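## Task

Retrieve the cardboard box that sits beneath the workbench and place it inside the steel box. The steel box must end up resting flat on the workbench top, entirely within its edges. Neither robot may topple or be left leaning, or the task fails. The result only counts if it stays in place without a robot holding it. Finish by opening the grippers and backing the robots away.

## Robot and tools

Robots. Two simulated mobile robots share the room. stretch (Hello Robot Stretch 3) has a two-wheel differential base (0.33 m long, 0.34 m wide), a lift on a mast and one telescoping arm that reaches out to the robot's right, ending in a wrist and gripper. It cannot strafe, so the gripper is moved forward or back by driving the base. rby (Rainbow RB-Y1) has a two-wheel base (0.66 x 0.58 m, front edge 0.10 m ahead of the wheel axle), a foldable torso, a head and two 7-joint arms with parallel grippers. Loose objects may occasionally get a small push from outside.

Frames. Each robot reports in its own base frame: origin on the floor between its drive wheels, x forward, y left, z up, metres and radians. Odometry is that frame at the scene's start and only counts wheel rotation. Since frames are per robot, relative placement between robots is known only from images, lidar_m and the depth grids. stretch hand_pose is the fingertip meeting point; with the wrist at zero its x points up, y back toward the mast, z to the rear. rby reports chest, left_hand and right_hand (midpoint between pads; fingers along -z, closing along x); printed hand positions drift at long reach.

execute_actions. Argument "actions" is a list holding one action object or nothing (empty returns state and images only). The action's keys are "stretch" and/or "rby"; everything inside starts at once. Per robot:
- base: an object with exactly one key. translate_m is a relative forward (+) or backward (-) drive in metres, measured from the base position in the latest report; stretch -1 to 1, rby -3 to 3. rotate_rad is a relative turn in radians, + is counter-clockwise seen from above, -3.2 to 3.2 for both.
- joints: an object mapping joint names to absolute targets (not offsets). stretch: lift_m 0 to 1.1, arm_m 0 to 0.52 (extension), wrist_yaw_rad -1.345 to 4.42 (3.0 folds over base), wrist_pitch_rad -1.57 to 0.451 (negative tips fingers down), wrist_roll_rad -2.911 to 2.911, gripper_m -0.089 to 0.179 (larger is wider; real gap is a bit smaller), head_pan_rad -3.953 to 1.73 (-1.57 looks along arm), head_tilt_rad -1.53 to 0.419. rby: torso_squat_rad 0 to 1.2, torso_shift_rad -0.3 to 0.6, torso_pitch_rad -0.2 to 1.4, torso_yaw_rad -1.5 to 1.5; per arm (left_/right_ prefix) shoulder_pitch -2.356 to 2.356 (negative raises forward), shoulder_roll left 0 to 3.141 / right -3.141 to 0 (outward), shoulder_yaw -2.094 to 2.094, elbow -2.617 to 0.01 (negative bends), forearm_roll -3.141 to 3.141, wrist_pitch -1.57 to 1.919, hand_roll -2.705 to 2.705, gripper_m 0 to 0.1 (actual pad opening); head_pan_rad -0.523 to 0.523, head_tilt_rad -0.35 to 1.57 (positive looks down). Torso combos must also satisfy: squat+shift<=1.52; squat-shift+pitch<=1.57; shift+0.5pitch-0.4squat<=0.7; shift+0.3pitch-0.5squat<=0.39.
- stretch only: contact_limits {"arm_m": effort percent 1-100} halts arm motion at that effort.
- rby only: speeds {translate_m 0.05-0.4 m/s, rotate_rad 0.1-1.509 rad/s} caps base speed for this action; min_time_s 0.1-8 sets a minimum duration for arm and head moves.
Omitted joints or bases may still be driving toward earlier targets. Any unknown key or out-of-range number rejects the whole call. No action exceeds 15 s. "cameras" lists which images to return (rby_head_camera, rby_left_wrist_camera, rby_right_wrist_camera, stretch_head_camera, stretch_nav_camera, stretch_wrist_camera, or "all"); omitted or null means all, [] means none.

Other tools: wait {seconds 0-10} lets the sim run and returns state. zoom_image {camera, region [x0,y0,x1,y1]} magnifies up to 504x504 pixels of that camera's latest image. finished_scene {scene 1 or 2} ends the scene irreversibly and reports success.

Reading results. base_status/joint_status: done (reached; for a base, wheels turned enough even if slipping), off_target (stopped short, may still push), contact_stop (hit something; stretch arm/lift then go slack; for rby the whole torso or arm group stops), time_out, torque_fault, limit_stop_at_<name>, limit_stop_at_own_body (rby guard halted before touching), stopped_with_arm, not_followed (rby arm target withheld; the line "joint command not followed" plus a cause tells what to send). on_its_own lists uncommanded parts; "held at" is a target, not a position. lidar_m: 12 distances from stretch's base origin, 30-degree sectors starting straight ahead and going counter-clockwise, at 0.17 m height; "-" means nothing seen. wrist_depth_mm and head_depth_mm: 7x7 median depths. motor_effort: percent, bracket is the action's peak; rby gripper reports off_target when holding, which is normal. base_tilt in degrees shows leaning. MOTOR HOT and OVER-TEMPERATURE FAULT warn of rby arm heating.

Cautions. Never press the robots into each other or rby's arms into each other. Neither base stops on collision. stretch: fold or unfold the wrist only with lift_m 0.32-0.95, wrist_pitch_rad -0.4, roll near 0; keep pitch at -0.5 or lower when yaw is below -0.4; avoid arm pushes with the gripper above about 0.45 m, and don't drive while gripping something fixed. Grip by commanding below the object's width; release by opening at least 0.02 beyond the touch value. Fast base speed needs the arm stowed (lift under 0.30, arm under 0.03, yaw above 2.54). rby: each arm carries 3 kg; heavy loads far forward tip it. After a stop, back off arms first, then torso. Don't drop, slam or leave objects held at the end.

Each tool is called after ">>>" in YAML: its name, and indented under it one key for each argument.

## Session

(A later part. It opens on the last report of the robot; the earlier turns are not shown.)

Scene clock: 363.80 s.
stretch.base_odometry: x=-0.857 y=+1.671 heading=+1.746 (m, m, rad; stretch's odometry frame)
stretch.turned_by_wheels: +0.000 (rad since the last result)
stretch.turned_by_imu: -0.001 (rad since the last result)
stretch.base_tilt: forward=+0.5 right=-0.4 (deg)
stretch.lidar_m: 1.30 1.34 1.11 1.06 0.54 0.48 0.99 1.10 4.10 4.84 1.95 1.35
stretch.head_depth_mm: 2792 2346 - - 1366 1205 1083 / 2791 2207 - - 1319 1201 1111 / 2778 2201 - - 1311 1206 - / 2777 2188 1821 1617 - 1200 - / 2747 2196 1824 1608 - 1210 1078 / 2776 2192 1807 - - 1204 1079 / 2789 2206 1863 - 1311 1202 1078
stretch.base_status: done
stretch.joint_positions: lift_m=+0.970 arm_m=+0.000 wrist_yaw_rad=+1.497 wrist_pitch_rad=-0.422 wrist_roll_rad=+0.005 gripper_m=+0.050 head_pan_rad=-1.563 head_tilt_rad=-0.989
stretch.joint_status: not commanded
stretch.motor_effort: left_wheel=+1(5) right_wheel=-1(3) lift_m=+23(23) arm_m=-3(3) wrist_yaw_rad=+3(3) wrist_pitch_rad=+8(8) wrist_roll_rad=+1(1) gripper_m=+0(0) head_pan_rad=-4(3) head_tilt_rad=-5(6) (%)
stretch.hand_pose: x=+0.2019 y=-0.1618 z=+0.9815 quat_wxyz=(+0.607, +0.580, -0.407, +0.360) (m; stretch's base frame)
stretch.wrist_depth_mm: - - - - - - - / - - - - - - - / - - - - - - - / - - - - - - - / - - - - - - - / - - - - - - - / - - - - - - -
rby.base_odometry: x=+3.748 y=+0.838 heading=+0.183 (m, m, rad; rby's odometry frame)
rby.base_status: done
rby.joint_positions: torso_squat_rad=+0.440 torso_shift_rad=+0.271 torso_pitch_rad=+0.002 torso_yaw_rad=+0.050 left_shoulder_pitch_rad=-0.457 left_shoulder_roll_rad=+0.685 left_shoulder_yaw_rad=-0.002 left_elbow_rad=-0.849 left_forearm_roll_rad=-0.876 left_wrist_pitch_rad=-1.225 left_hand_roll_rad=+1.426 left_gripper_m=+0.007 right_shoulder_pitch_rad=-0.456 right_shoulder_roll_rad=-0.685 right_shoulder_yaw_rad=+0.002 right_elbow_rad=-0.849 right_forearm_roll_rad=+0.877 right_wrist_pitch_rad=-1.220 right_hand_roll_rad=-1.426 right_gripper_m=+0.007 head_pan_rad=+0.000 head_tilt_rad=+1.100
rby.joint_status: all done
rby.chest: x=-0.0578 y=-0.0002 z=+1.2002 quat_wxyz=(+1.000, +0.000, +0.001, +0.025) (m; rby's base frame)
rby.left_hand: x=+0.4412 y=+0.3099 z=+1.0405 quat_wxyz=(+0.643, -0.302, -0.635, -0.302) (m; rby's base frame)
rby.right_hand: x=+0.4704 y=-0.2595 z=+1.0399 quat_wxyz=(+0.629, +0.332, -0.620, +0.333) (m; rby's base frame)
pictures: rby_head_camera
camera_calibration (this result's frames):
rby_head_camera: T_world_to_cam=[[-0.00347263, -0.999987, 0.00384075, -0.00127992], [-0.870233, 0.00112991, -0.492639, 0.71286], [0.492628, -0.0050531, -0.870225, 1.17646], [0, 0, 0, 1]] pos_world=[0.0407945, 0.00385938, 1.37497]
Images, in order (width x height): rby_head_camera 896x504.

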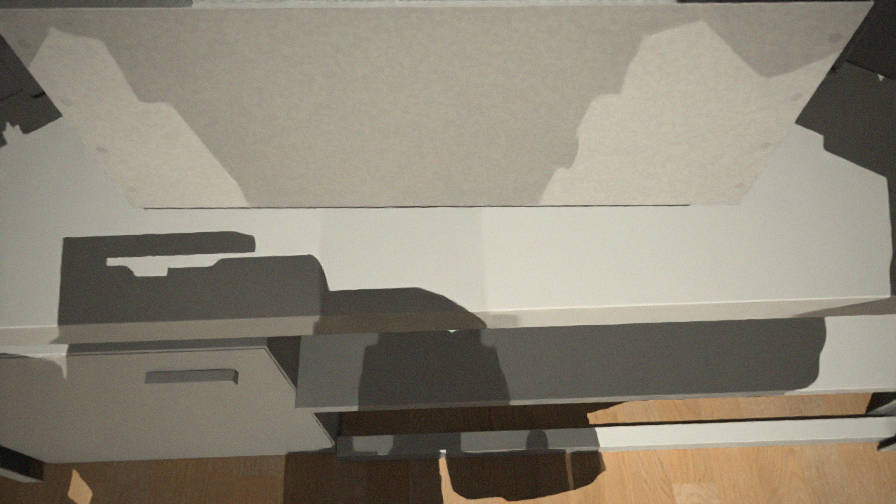

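>>> execute_actions:
  actions:
    - {"rby":{"base":{"translate_m":0.06},"speeds":{"translate_m":0.1},"joints":{"torso_squat_rad":0.62,"torso_shift_rad":0.3}}}
  cameras: ["rby_head_camera"]

>>> execute_actions:
  actions:
    - {"rby":{"joints":{"torso_squat_rad":0.675}}}
  cameras: ["rby_head_camera"]

Scene clock: 374.27 s.
stretch.base_odometry: x=-0.857 y=+1.671 heading=+1.746 (m, m, rad; stretch's odometry frame)
stretch.turned_by_wheels: +0.000 (rad since the last result)
stretch.turned_by_imu: -0.001 (rad since the last result)
stretch.base_tilt: forward=+0.5 right=-0.5 (deg)
stretch.lidar_m: 1.30 1.34 1.11 1.06 0.54 0.48 0.99 1.10 4.08 4.85 1.94 1.35
stretch.head_depth_mm: 2772 2348 - - 1362 1207 1078 / 2783 2211 - - 1324 1203 1111 / 2784 2207 - - 1315 1208 - / 2799 2197 1824 1610 - 1199 - / 2752 2196 1833 1611 - 1200 1076 / 2769 2192 1817 - - 1201 1075 / 2777 2206 1849 - 1308 1197 1077
stretch.base_status: not commanded
stretch.joint_positions: lift_m=+0.970 arm_m=+0.000 wrist_yaw_rad=+1.497 wrist_pitch_rad=-0.422 wrist_roll_rad=+0.005 gripper_m=+0.050 head_pan_rad=-1.563 head_tilt_rad=-0.989
stretch.joint_status: not commanded
stretch.motor_effort: left_wheel=+1(1) right_wheel=-1(1) lift_m=+23(23) arm_m=-3(3) wrist_yaw_rad=+3(3) wrist_pitch_rad=+7(7) wrist_roll_rad=+1(1) gripper_m=+0(0) head_pan_rad=-3(4) head_tilt_rad=-6(6) (%)
stretch.hand_pose: x=+0.2019 y=-0.1618 z=+0.9815 quat_wxyz=(+0.607, +0.580, -0.407, +0.360) (m; stretch's base frame)
stretch.wrist_depth_mm: - - - - - - - / - - - - - - - / - - - - - - - / - - - - - - - / - - - - - - - / - - - - - - - / - - - - - - -
rby.base_odometry: x=+3.807 y=+0.849 heading=+0.183 (m, m, rad; rby's odometry frame)
rby.base_status: done
rby.joint_positions: torso_squat_rad=+0.620 torso_shift_rad=+0.301 torso_pitch_rad=+0.002 torso_yaw_rad=+0.050 left_shoulder_pitch_rad=-0.457 left_shoulder_roll_rad=+0.685 left_shoulder_yaw_rad=-0.002 left_elbow_rad=-0.849 left_forearm_roll_rad=-0.876 left_wrist_pitch_rad=-1.225 left_hand_roll_rad=+1.426 left_gripper_m=+0.007 right_shoulder_pitch_rad=-0.456 right_shoulder_roll_rad=-0.685 right_shoulder_yaw_rad=+0.002 right_elbow_rad=-0.849 right_forearm_roll_rad=+0.877 right_wrist_pitch_rad=-1.220 right_hand_roll_rad=-1.426 right_gripper_m=+0.007 head_pan_rad=+0.000 head_tilt_rad=+1.100
rby.joint_status: all done
rby.chest: x=-0.0585 y=-0.0002 z=+1.1341 quat_wxyz=(+1.000, +0.000, +0.001, +0.025) (m; rby's base frame)
rby.left_hand: x=+0.4405 y=+0.3099 z=+0.9745 quat_wxyz=(+0.643, -0.302, -0.635, -0.302) (m; rby's base frame)
rby.right_hand: x=+0.4698 y=-0.2595 z=+0.9739 quat_wxyz=(+0.629, +0.332, -0.620, +0.333) (m; rby's base frame)
pictures: rby_head_camera
camera_calibration (this result's frames):
rby_head_camera: T_world_to_cam=[[-0.0034728, -0.999987, 0.00384091, -0.00100676], [-0.870165, 0.00112928, -0.492759, 0.679844], [0.492748, -0.00505348, -0.870157, 1.1192], [0, 0, 0, 1]] pos_world=[0.0400908, 0.00388136, 1.30888]
Images, in order (width x height): rby_head_camera 896x504.

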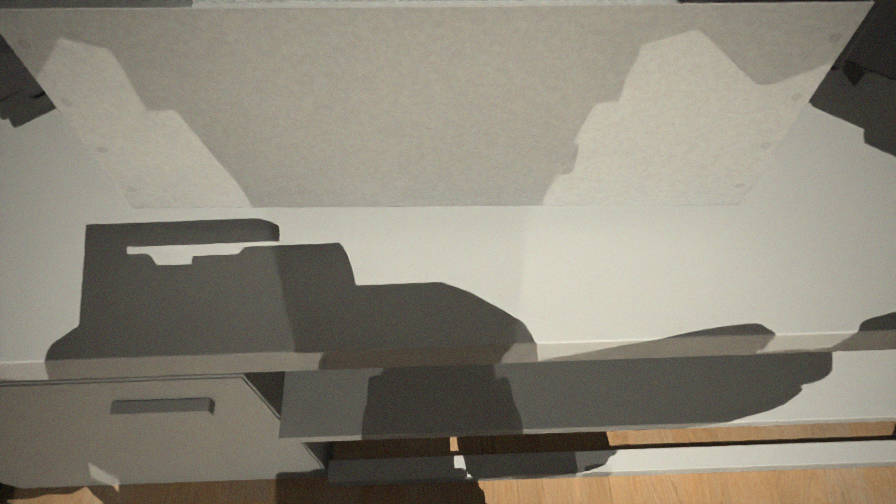

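Scene clock: 375.17 s.
stretch.base_odometry: x=-0.857 y=+1.671 heading=+1.746 (m, m, rad; stretch's odometry frame)
stretch.turned_by_wheels: +0.000 (rad since the last result)
stretch.turned_by_imu: +0.000 (rad since the last result)
stretch.base_tilt: forward=+0.5 right=-0.5 (deg)
stretch.lidar_m: 1.30 1.34 1.12 1.06 0.54 0.48 0.99 1.10 4.09 4.83 1.95 1.36
stretch.head_depth_mm: 2773 2361 - - 1362 1205 1085 / 2764 2191 - - 1317 1205 1112 / 2795 2191 - - 1309 1206 - / 2764 2193 1819 1624 - 1208 - / 2759 2207 1818 1603 - 1205 1081 / 2778 2182 1809 - - 1206 1076 / 2755 2177 1859 - 1310 1201 1074
stretch.base_status: not commanded
stretch.joint_positions: lift_m=+0.970 arm_m=+0.000 wrist_yaw_rad=+1.497 wrist_pitch_rad=-0.422 wrist_roll_rad=+0.005 gripper_m=+0.050 head_pan_rad=-1.563 head_tilt_rad=-0.989
stretch.joint_status: not commanded
stretch.motor_effort: left_wheel=+1(0) right_wheel=-1(1) lift_m=+23(23) arm_m=-3(3) wrist_yaw_rad=+3(3) wrist_pitch_rad=+7(8) wrist_roll_rad=+1(1) gripper_m=+0(0) head_pan_rad=-4(3) head_tilt_rad=-6(6) (%)
stretch.hand_pose: x=+0.2019 y=-0.1618 z=+0.9815 quat_wxyz=(+0.607, +0.580, -0.407, +0.360) (m; stretch's base frame)
stretch.wrist_depth_mm: - - - - - - - / - - - - - - - / - - - - - - - / - - - - - - - / - - - - - - - / - - - - - - - / - - - - - - -
rby.base_odometry: x=+3.807 y=+0.849 heading=+0.183 (m, m, rad; rby's odometry frame)
rby.base_status: not commanded
rby.joint_positions: torso_squat_rad=+0.675 torso_shift_rad=+0.301 torso_pitch_rad=+0.002 torso_yaw_rad=+0.050 left_shoulder_pitch_rad=-0.457 left_shoulder_roll_rad=+0.685 left_shoulder_yaw_rad=-0.002 left_elbow_rad=-0.849 left_forearm_roll_rad=-0.876 left_wrist_pitch_rad=-1.225 left_hand_roll_rad=+1.426 left_gripper_m=+0.007 right_shoulder_pitch_rad=-0.456 right_shoulder_roll_rad=-0.685 right_shoulder_yaw_rad=+0.002 right_elbow_rad=-0.849 right_forearm_roll_rad=+0.877 right_wrist_pitch_rad=-1.220 right_hand_roll_rad=-1.426 right_gripper_m=+0.007 head_pan_rad=+0.000 head_tilt_rad=+1.100
rby.joint_status: all done
rby.chest: x=-0.0654 y=-0.0002 z=+1.1120 quat_wxyz=(+1.000, +0.000, +0.001, +0.025) (m; rby's base frame)
rby.left_hand: x=+0.4336 y=+0.3099 z=+0.9523 quat_wxyz=(+0.643, -0.302, -0.635, -0.302) (m; rby's base frame)
rby.right_hand: x=+0.4628 y=-0.2595 z=+0.9518 quat_wxyz=(+0.629, +0.332, -0.620, +0.333) (m; rby's base frame)
pictures: rby_head_camera
camera_calibration (this result's frames):
rby_head_camera: T_world_to_cam=[[-0.00347365, -0.999987, 0.0038406, -0.000938167], [-0.870093, 0.00112944, -0.492885, 0.662997], [0.492874, -0.00505379, -0.870086, 1.10327], [0, 0, 0, 1]] pos_world=[0.0330906, 0.00388875, 1.28673]
Images, in order (width x height): rby_head_camera 896x504.

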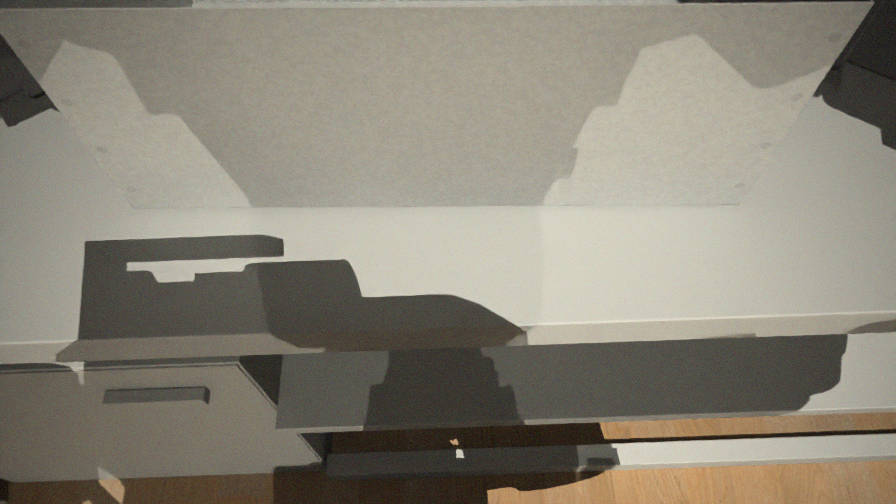

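>>> execute_actions:
  actions:
    - {"rby":{"joints":{"torso_squat_rad":0.70}}}
  cameras: ["rby_head_camera"]

Scene clock: 378.60 s.
stretch.base_odometry: x=-0.857 y=+1.671 heading=+1.746 (m, m, rad; stretch's odometry frame)
stretch.turned_by_wheels: +0.000 (rad since the last result)
stretch.turned_by_imu: -0.001 (rad since the last result)
stretch.base_tilt: forward=+0.4 right=-0.4 (deg)
stretch.lidar_m: 1.30 1.34 1.12 1.06 0.54 0.48 0.99 1.09 4.09 4.81 1.95 1.35
stretch.head_depth_mm: 2775 2354 - - 1354 1205 1078 / 2779 2214 - - 1323 1205 1111 / 2775 2187 - - 1314 1205 - / 2759 2217 1825 1618 - 1201 - / 2786 2191 1818 1617 - 1201 1079 / 2762 2202 1817 - - 1198 1075 / 2769 2199 1863 - 1312 1201 1080
stretch.base_status: not commanded
stretch.joint_positions: lift_m=+0.970 arm_m=+0.000 wrist_yaw_rad=+1.497 wrist_pitch_rad=-0.422 wrist_roll_rad=+0.005 gripper_m=+0.050 head_pan_rad=-1.563 head_tilt_rad=-0.989
stretch.joint_status: not commanded
stretch.motor_effort: left_wheel=+1(0) right_wheel=-1(1) lift_m=+24(23) arm_m=-3(4) wrist_yaw_rad=+3(3) wrist_pitch_rad=+7(7) wrist_roll_rad=+1(1) gripper_m=+0(0) head_pan_rad=-4(5) head_tilt_rad=-6(6) (%)
stretch.hand_pose: x=+0.2019 y=-0.1618 z=+0.9815 quat_wxyz=(+0.607, +0.580, -0.407, +0.360) (m; stretch's base frame)
stretch.wrist_depth_mm: - - - - - - - / - - - - - - - / - - - - - - - / - - - - - - - / - - - - - - - / - - - - - - - / - - - - - - -
rby.base_odometry: x=+3.807 y=+0.849 heading=+0.183 (m, m, rad; rby's odometry frame)
rby.base_status: not commanded
rby.joint_positions: torso_squat_rad=+0.700 torso_shift_rad=+0.300 torso_pitch_rad=+0.000 torso_yaw_rad=+0.050 left_shoulder_pitch_rad=-0.460 left_shoulder_roll_rad=+0.685 left_shoulder_yaw_rad=+0.000 left_elbow_rad=-0.850 left_forearm_roll_rad=-0.875 left_wrist_pitch_rad=-1.224 left_hand_roll_rad=+1.426 left_gripper_m=+0.007 right_shoulder_pitch_rad=-0.461 right_shoulder_roll_rad=-0.686 right_shoulder_yaw_rad=-0.001 right_elbow_rad=-0.851 right_forearm_roll_rad=+0.874 right_wrist_pitch_rad=-1.219 right_hand_roll_rad=-1.426 right_gripper_m=+0.007 head_pan_rad=+0.000 head_tilt_rad=+1.100
rby.joint_status: all done
rby.chest: x=-0.0697 y=-0.0001 z=+1.1014 quat_wxyz=(+1.000, +0.000, +0.000, +0.025) (m; rby's base frame)
rby.left_hand: x=+0.4305 y=+0.3099 z=+0.9454 quat_wxyz=(+0.641, -0.301, -0.638, -0.303) (m; rby's base frame)
rby.right_hand: x=+0.4605 y=-0.2591 z=+0.9469 quat_wxyz=(+0.625, +0.331, -0.624, +0.334) (m; rby's base frame)
pictures: rby_head_camera
camera_calibration (this result's frames):
rby_head_camera: T_world_to_cam=[[-0.00344588, -0.999986, 0.00393408, -0.00096447], [-0.869135, 0.00104926, -0.494573, 0.656011], [0.494563, -0.00512348, -0.869127, 1.09525], [0, 0, 0, 1]] pos_world=[0.0284874, 0.00395873, 1.27636]
Images, in order (width x height): rby_head_camera 896x504.

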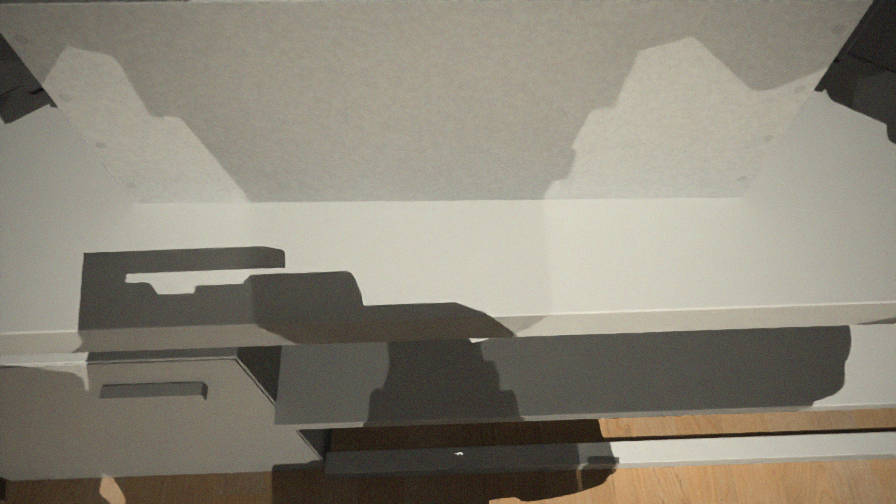

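Landed. Release.

>>> execute_actions:
  actions:
    - {"rby":{"joints":{"left_gripper_m":0.035,"right_gripper_m":0.035}}}
  cameras: []

>>> execute_actions:
  actions:
    - {"rby":{"base":{"translate_m":-0.03},"speeds":{"translate_m":0.05},"joints":{"left_wrist_pitch_rad":-1.05,"right_wrist_pitch_rad":-1.05,"head_tilt_rad":0.8}}}
  cameras: ["rby_left_wrist_camera","rby_right_wrist_camera"]

>>> execute_actions:
  actions:
    - {"rby":{"base":{"translate_m":-0.04},"speeds":{"translate_m":0.05},"joints":{"left_wrist_pitch_rad":-0.7,"right_wrist_pitch_rad":-0.7}}}
  cameras: ["rby_left_wrist_camera","rby_right_wrist_camera","rby_head_camera"]

Scene clock: 389.30 s.
stretch.base_odometry: x=-0.857 y=+1.671 heading=+1.746 (m, m, rad; stretch's odometry frame)
stretch.turned_by_wheels: +0.000 (rad since the last result)
stretch.turned_by_imu: -0.001 (rad since the last result)
stretch.base_tilt: forward=+0.5 right=-0.4 (deg)
stretch.lidar_m: 1.30 1.34 1.11 1.06 0.54 0.48 0.99 1.09 4.11 4.82 1.95 1.35
stretch.head_depth_mm: 2797 2333 - - 1358 1201 1080 / 2772 2215 - - 1317 1207 1113 / 2769 2191 - - 1312 1204 - / 2777 2188 1821 1635 - 1199 - / 2756 2198 1821 1597 - 1205 1077 / 2770 2193 1825 - - 1202 1076 / 2766 2201 1847 - 1313 1203 1078
stretch.base_status: not commanded
stretch.joint_positions: lift_m=+0.970 arm_m=+0.000 wrist_yaw_rad=+1.497 wrist_pitch_rad=-0.422 wrist_roll_rad=+0.005 gripper_m=+0.050 head_pan_rad=-1.563 head_tilt_rad=-0.989
stretch.joint_status: not commanded
stretch.motor_effort: left_wheel=+1(1) right_wheel=-1(1) lift_m=+23(23) arm_m=-3(3) wrist_yaw_rad=+3(3) wrist_pitch_rad=+7(7) wrist_roll_rad=+1(1) gripper_m=+0(0) head_pan_rad=-3(4) head_tilt_rad=-6(6) (%)
stretch.hand_pose: x=+0.2019 y=-0.1618 z=+0.9815 quat_wxyz=(+0.607, +0.580, -0.407, +0.360) (m; stretch's base frame)
stretch.wrist_depth_mm: - - - - - - - / - - - - - - - / - - - - - - - / - - - - - - - / - - - - - - - / - - - - - - - / - - - - - - -
rby.base_odometry: x=+3.807 y=+0.849 heading=+0.183 (m, m, rad; rby's odometry frame)
rby.base_status: not commanded
rby.joint_positions: torso_squat_rad=+0.700 torso_shift_rad=+0.300 torso_pitch_rad=+0.000 torso_yaw_rad=+0.050 left_shoulder_pitch_rad=-0.460 left_shoulder_roll_rad=+0.686 left_shoulder_yaw_rad=+0.000 left_elbow_rad=-0.850 left_forearm_roll_rad=-0.875 left_wrist_pitch_rad=-1.225 left_hand_roll_rad=+1.426 left_gripper_m=+0.035 right_shoulder_pitch_rad=-0.460 right_shoulder_roll_rad=-0.685 right_shoulder_yaw_rad=+0.000 right_elbow_rad=-0.851 right_forearm_roll_rad=+0.875 right_wrist_pitch_rad=-1.220 right_hand_roll_rad=-1.426 right_gripper_m=+0.035 head_pan_rad=+0.000 head_tilt_rad=+1.100
rby.joint_status: all done
rby.chest: x=-0.0697 y=-0.0001 z=+1.1014 quat_wxyz=(+1.000, +0.000, +0.000, +0.025) (m; rby's base frame)
rby.left_hand: x=+0.4305 y=+0.3099 z=+0.9456 quat_wxyz=(+0.641, -0.301, -0.638, -0.303) (m; rby's base frame)
rby.right_hand: x=+0.4600 y=-0.2587 z=+0.9458 quat_wxyz=(+0.625, +0.331, -0.623, +0.334) (m; rby's base frame)
pictures: none
No camera images: the call's "cameras" was empty. Leave "cameras" out to get every camera's image.

Scene clock: 390.57 s.
stretch.base_odometry: x=-0.857 y=+1.671 heading=+1.746 (m, m, rad; stretch's odometry frame)
stretch.turned_by_wheels: +0.000 (rad since the last result)
stretch.turned_by_imu: +0.000 (rad since the last result)
stretch.base_tilt: forward=+0.5 right=-0.4 (deg)
stretch.lidar_m: 1.30 1.34 1.11 1.06 0.54 0.48 0.99 1.10 4.10 4.83 1.95 1.36
stretch.head_depth_mm: 2753 2338 - - 1351 1208 1081 / 2781 2205 - - 1325 1202 1113 / 2781 2216 - - 1312 1202 - / 2765 2194 1826 1619 - 1207 - / 2793 2179 1819 1599 - 1202 1081 / 2748 2198 1823 - - 1201 1080 / 2769 2206 1858 - 1303 1201 1076
stretch.base_status: not commanded
stretch.joint_positions: lift_m=+0.970 arm_m=+0.000 wrist_yaw_rad=+1.497 wrist_pitch_rad=-0.422 wrist_roll_rad=+0.005 gripper_m=+0.050 head_pan_rad=-1.563 head_tilt_rad=-0.989
stretch.joint_status: not commanded
stretch.motor_effort: left_wheel=+1(1) right_wheel=-1(1) lift_m=+24(23) arm_m=-4(3) wrist_yaw_rad=+3(3) wrist_pitch_rad=+7(7) wrist_roll_rad=+1(1) gripper_m=+0(0) head_pan_rad=-4(5) head_tilt_rad=-6(6) (%)
stretch.hand_pose: x=+0.2019 y=-0.1618 z=+0.9815 quat_wxyz=(+0.607, +0.580, -0.407, +0.360) (m; stretch's base frame)
stretch.wrist_depth_mm: - - - - - - - / - - - - - - - / - - - - - - - / - - - - - - - / - - - - - - - / - - - - - - - / - - - - - - -
rby.base_odometry: x=+3.777 y=+0.844 heading=+0.183 (m, m, rad; rby's odometry frame)
rby.base_status: done
rby.joint_positions: torso_squat_rad=+0.700 torso_shift_rad=+0.300 torso_pitch_rad=+0.000 torso_yaw_rad=+0.050 left_shoulder_pitch_rad=-0.460 left_shoulder_roll_rad=+0.685 left_shoulder_yaw_rad=+0.000 left_elbow_rad=-0.851 left_forearm_roll_rad=-0.875 left_wrist_pitch_rad=-1.050 left_hand_roll_rad=+1.426 left_gripper_m=+0.035 right_shoulder_pitch_rad=-0.460 right_shoulder_roll_rad=-0.685 right_shoulder_yaw_rad=+0.000 right_elbow_rad=-0.851 right_forearm_roll_rad=+0.875 right_wrist_pitch_rad=-1.050 right_hand_roll_rad=-1.426 right_gripper_m=+0.035 head_pan_rad=+0.000 head_tilt_rad=+0.800
rby.joint_status: all done
rby.chest: x=-0.0697 y=-0.0002 z=+1.1014 quat_wxyz=(+1.000, +0.000, +0.000, +0.025) (m; rby's base frame)
rby.left_hand: x=+0.4590 y=+0.3375 z=+0.9400 quat_wxyz=(+0.672, -0.241, -0.653, -0.251) (m; rby's base frame)
rby.right_hand: x=+0.4901 y=-0.2830 z=+0.9400 quat_wxyz=(+0.659, +0.274, -0.641, +0.285) (m; rby's base frame)
pictures: rby_left_wrist_camera, rby_right_wrist_camera
camera_calibration (this result's frames):
rby_left_wrist_camera: T_world_to_cam=[[0.0110552, 0.01799, 0.999777, -0.955267], [-0.980221, -0.197383, 0.0143907, 0.537042], [0.197598, -0.980161, 0.015452, 0.309471], [0, 0, 0, 1]] pos_world=[0.47583, 0.42652, 0.942544]
rby_right_wrist_camera: T_world_to_cam=[[-0.0267813, -0.0448124, -0.998636, 0.93592], [-0.997713, 0.0632164, 0.0239198, 0.518051], [0.0620583, 0.996993, -0.0464029, 0.384438], [0, 0, 0, 1]] pos_world=[0.518074, -0.37409, 0.940091]
Images, in order (width x height): rby_left_wrist_camera 644x364, rby_right_wrist_camera 644x364.

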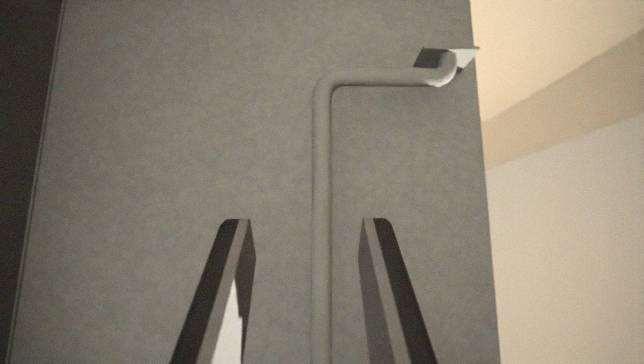

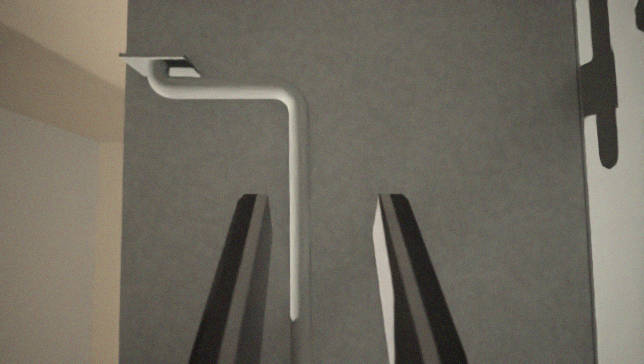

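Scene clock: 392.03 s.
stretch.base_odometry: x=-0.857 y=+1.671 heading=+1.746 (m, m, rad; stretch's odometry frame)
stretch.turned_by_wheels: +0.000 (rad since the last result)
stretch.turned_by_imu: +0.000 (rad since the last result)
stretch.base_tilt: forward=+0.5 right=-0.4 (deg)
stretch.lidar_m: 1.30 1.34 1.12 1.06 0.54 0.48 0.99 1.09 4.08 4.83 1.95 1.36
stretch.head_depth_mm: 2822 2353 - - 1356 1203 1082 / 2796 2215 - - 1326 1203 1114 / 2782 2207 - - 1304 1201 - / 2762 2199 1827 1618 - 1205 - / 2771 2198 1816 1606 - 1206 1080 / 2772 2188 1814 - - 1199 1076 / 2758 2205 1877 - 1311 1204 1082
stretch.base_status: not commanded
stretch.joint_positions: lift_m=+0.970 arm_m=+0.000 wrist_yaw_rad=+1.497 wrist_pitch_rad=-0.422 wrist_roll_rad=+0.005 gripper_m=+0.050 head_pan_rad=-1.563 head_tilt_rad=-0.989
stretch.joint_status: not commanded
stretch.motor_effort: left_wheel=+1(1) right_wheel=-1(1) lift_m=+23(24) arm_m=-3(3) wrist_yaw_rad=+3(3) wrist_pitch_rad=+7(7) wrist_roll_rad=+1(1) gripper_m=+0(0) head_pan_rad=-4(3) head_tilt_rad=-6(6) (%)
stretch.hand_pose: x=+0.2019 y=-0.1618 z=+0.9815 quat_wxyz=(+0.607, +0.580, -0.407, +0.360) (m; stretch's base frame)
stretch.wrist_depth_mm: - - - - - - - / - - - - - - - / - - - - - - - / - - - - - - - / - - - - - - - / - - - - - - - / - - - - - - -
rby.base_odometry: x=+3.738 y=+0.837 heading=+0.183 (m, m, rad; rby's odometry frame)
rby.base_status: done
rby.joint_positions: torso_squat_rad=+0.700 torso_shift_rad=+0.300 torso_pitch_rad=+0.000 torso_yaw_rad=+0.050 left_shoulder_pitch_rad=-0.460 left_shoulder_roll_rad=+0.685 left_shoulder_yaw_rad=+0.000 left_elbow_rad=-0.851 left_forearm_roll_rad=-0.875 left_wrist_pitch_rad=-0.700 left_hand_roll_rad=+1.426 left_gripper_m=+0.035 right_shoulder_pitch_rad=-0.460 right_shoulder_roll_rad=-0.685 right_shoulder_yaw_rad=+0.000 right_elbow_rad=-0.851 right_forearm_roll_rad=+0.875 right_wrist_pitch_rad=-0.700 right_hand_roll_rad=-1.426 right_gripper_m=+0.035 head_pan_rad=+0.000 head_tilt_rad=+0.800
rby.joint_status: all done
rby.chest: x=-0.0697 y=-0.0002 z=+1.1014 quat_wxyz=(+1.000, +0.000, +0.000, +0.025) (m; rby's base frame)
rby.left_hand: x=+0.4993 y=+0.4060 z=+0.9294 quat_wxyz=(+0.720, -0.115, -0.670, -0.141) (m; rby's base frame)
rby.right_hand: x=+0.5370 y=-0.3473 z=+0.9292 quat_wxyz=(+0.712, +0.149, -0.663, +0.177) (m; rby's base frame)
pictures: rby_head_camera, rby_left_wrist_camera, rby_right_wrist_camera
camera_calibration (this result's frames):
rby_head_camera: T_world_to_cam=[[-0.00216771, -0.999923, -0.012227, 0.0200165], [-0.684549, 0.0103969, -0.728893, 0.969784], [0.728964, 0.00678997, -0.684518, 0.866143], [0, 0, 0, 1]] pos_world=[0.0325209, 0.00405111, 1.3]
rby_left_wrist_camera: T_world_to_cam=[[0.0408532, -0.0130085, 0.99908, -0.947954], [-0.854249, -0.519101, 0.028172, 0.645158], [0.518257, -0.854614, -0.0323195, 0.202188], [0, 0, 0, 1]] pos_world=[0.485067, 0.495363, 0.935442]
rby_right_wrist_camera: T_world_to_cam=[[-0.0736741, -0.0701249, -0.994814, 0.936377], [-0.91591, 0.399418, 0.0396755, 0.62738], [0.394564, 0.914083, -0.0936548, 0.281624], [0, 0, 0, 1]] pos_world=[0.532492, -0.442351, 0.933005]
Images, in order (width x height): rby_head_camera 896x504, rby_left_wrist_camera 644x364, rby_right_wrist_camera 644x364.

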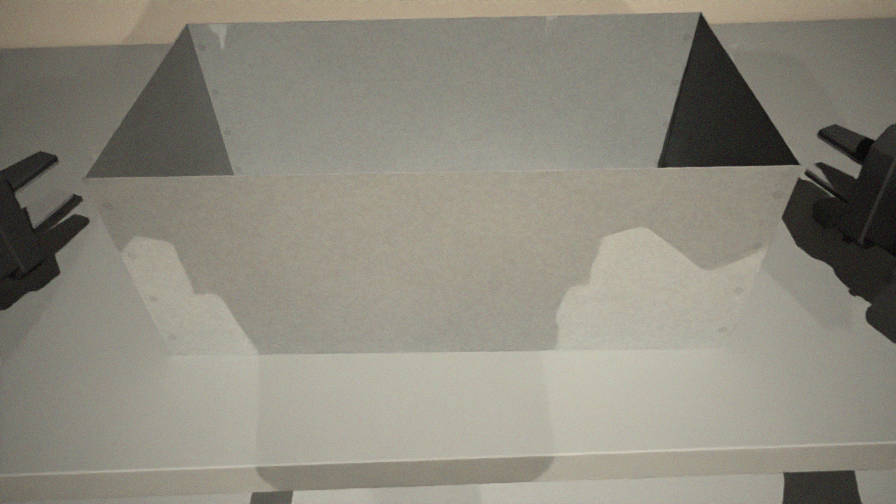

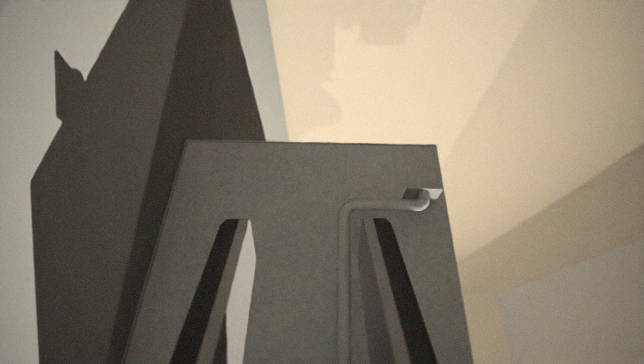

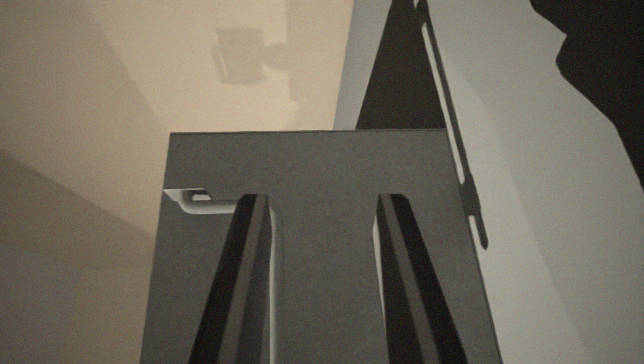

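>>> execute_actions:
  actions:
    - {"rby":{"base":{"translate_m":-0.6},"joints":{"head_tilt_rad":0.5}}}
  cameras: ["rby_head_camera"]

Scene clock: 398.70 s.
stretch.base_odometry: x=-0.857 y=+1.671 heading=+1.746 (m, m, rad; stretch's odometry frame)
stretch.turned_by_wheels: +0.000 (rad since the last result)
stretch.turned_by_imu: -0.002 (rad since the last result)
stretch.base_tilt: forward=+0.5 right=-0.5 (deg)
stretch.lidar_m: 1.30 1.34 1.11 1.06 0.54 0.48 1.56 1.17 1.53 4.84 1.94 1.36
stretch.head_depth_mm: 2791 2349 - - 1361 1197 1079 / 2779 2207 - - 1327 1205 1113 / 2774 2191 - - 1307 1203 - / 2777 2204 1822 1621 - 1207 - / 2760 2177 1834 1602 - 1204 1082 / 2759 2186 1814 - - 1204 1079 / 2769 2189 1864 - 1304 1203 1075
stretch.base_status: not commanded
stretch.joint_positions: lift_m=+0.970 arm_m=+0.000 wrist_yaw_rad=+1.497 wrist_pitch_rad=-0.422 wrist_roll_rad=+0.005 gripper_m=+0.050 head_pan_rad=-1.563 head_tilt_rad=-0.989
stretch.joint_status: not commanded
stretch.motor_effort: left_wheel=+0(1) right_wheel=-1(1) lift_m=+23(23) arm_m=-3(3) wrist_yaw_rad=+3(2) wrist_pitch_rad=+7(7) wrist_roll_rad=+1(1) gripper_m=+0(0) head_pan_rad=-4(4) head_tilt_rad=-6(6) (%)
stretch.hand_pose: x=+0.2019 y=-0.1618 z=+0.9815 quat_wxyz=(+0.607, +0.580, -0.407, +0.360) (m; stretch's base frame)
stretch.wrist_depth_mm: - - - - - - - / - - - - - - - / - - - - - - - / - - - - - - - / - - - - - - - / - - - - - - - / - - - - - - -
rby.base_odometry: x=+3.148 y=+0.727 heading=+0.182 (m, m, rad; rby's odometry frame)
rby.base_status: done
rby.joint_positions: torso_squat_rad=+0.700 torso_shift_rad=+0.300 torso_pitch_rad=+0.000 torso_yaw_rad=+0.050 left_shoulder_pitch_rad=-0.460 left_shoulder_roll_rad=+0.685 left_shoulder_yaw_rad=+0.000 left_elbow_rad=-0.851 left_forearm_roll_rad=-0.875 left_wrist_pitch_rad=-0.700 left_hand_roll_rad=+1.426 left_gripper_m=+0.035 right_shoulder_pitch_rad=-0.460 right_shoulder_roll_rad=-0.685 right_shoulder_yaw_rad=+0.000 right_elbow_rad=-0.851 right_forearm_roll_rad=+0.875 right_wrist_pitch_rad=-0.700 right_hand_roll_rad=-1.426 right_gripper_m=+0.035 head_pan_rad=+0.000 head_tilt_rad=+0.500
rby.joint_status: all done
rby.chest: x=-0.0697 y=-0.0002 z=+1.1014 quat_wxyz=(+1.000, +0.000, +0.000, +0.025) (m; rby's base frame)
rby.left_hand: x=+0.4993 y=+0.4060 z=+0.9295 quat_wxyz=(+0.720, -0.115, -0.670, -0.141) (m; rby's base frame)
rby.right_hand: x=+0.5369 y=-0.3473 z=+0.9291 quat_wxyz=(+0.712, +0.149, -0.663, +0.177) (m; rby's base frame)
pictures: rby_head_camera
camera_calibration (this result's frames):
rby_head_camera: T_world_to_cam=[[0.00373635, -0.999625, -0.0271435, 0.0397109], [-0.438908, 0.0227501, -0.898244, 1.20188], [0.898524, 0.0152697, -0.438658, 0.554257], [0, 0, 0, 1]] pos_world=[0.0293548, 0.00388963, 1.32379]
Images, in order (width x height): rby_head_camera 896x504.

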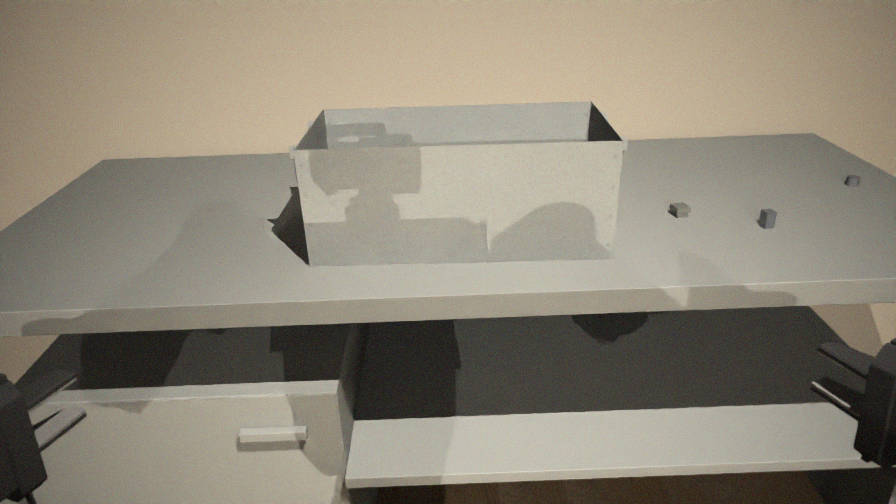

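>>> finished_scene:
  scene: 2

The scene is finished: the task was done.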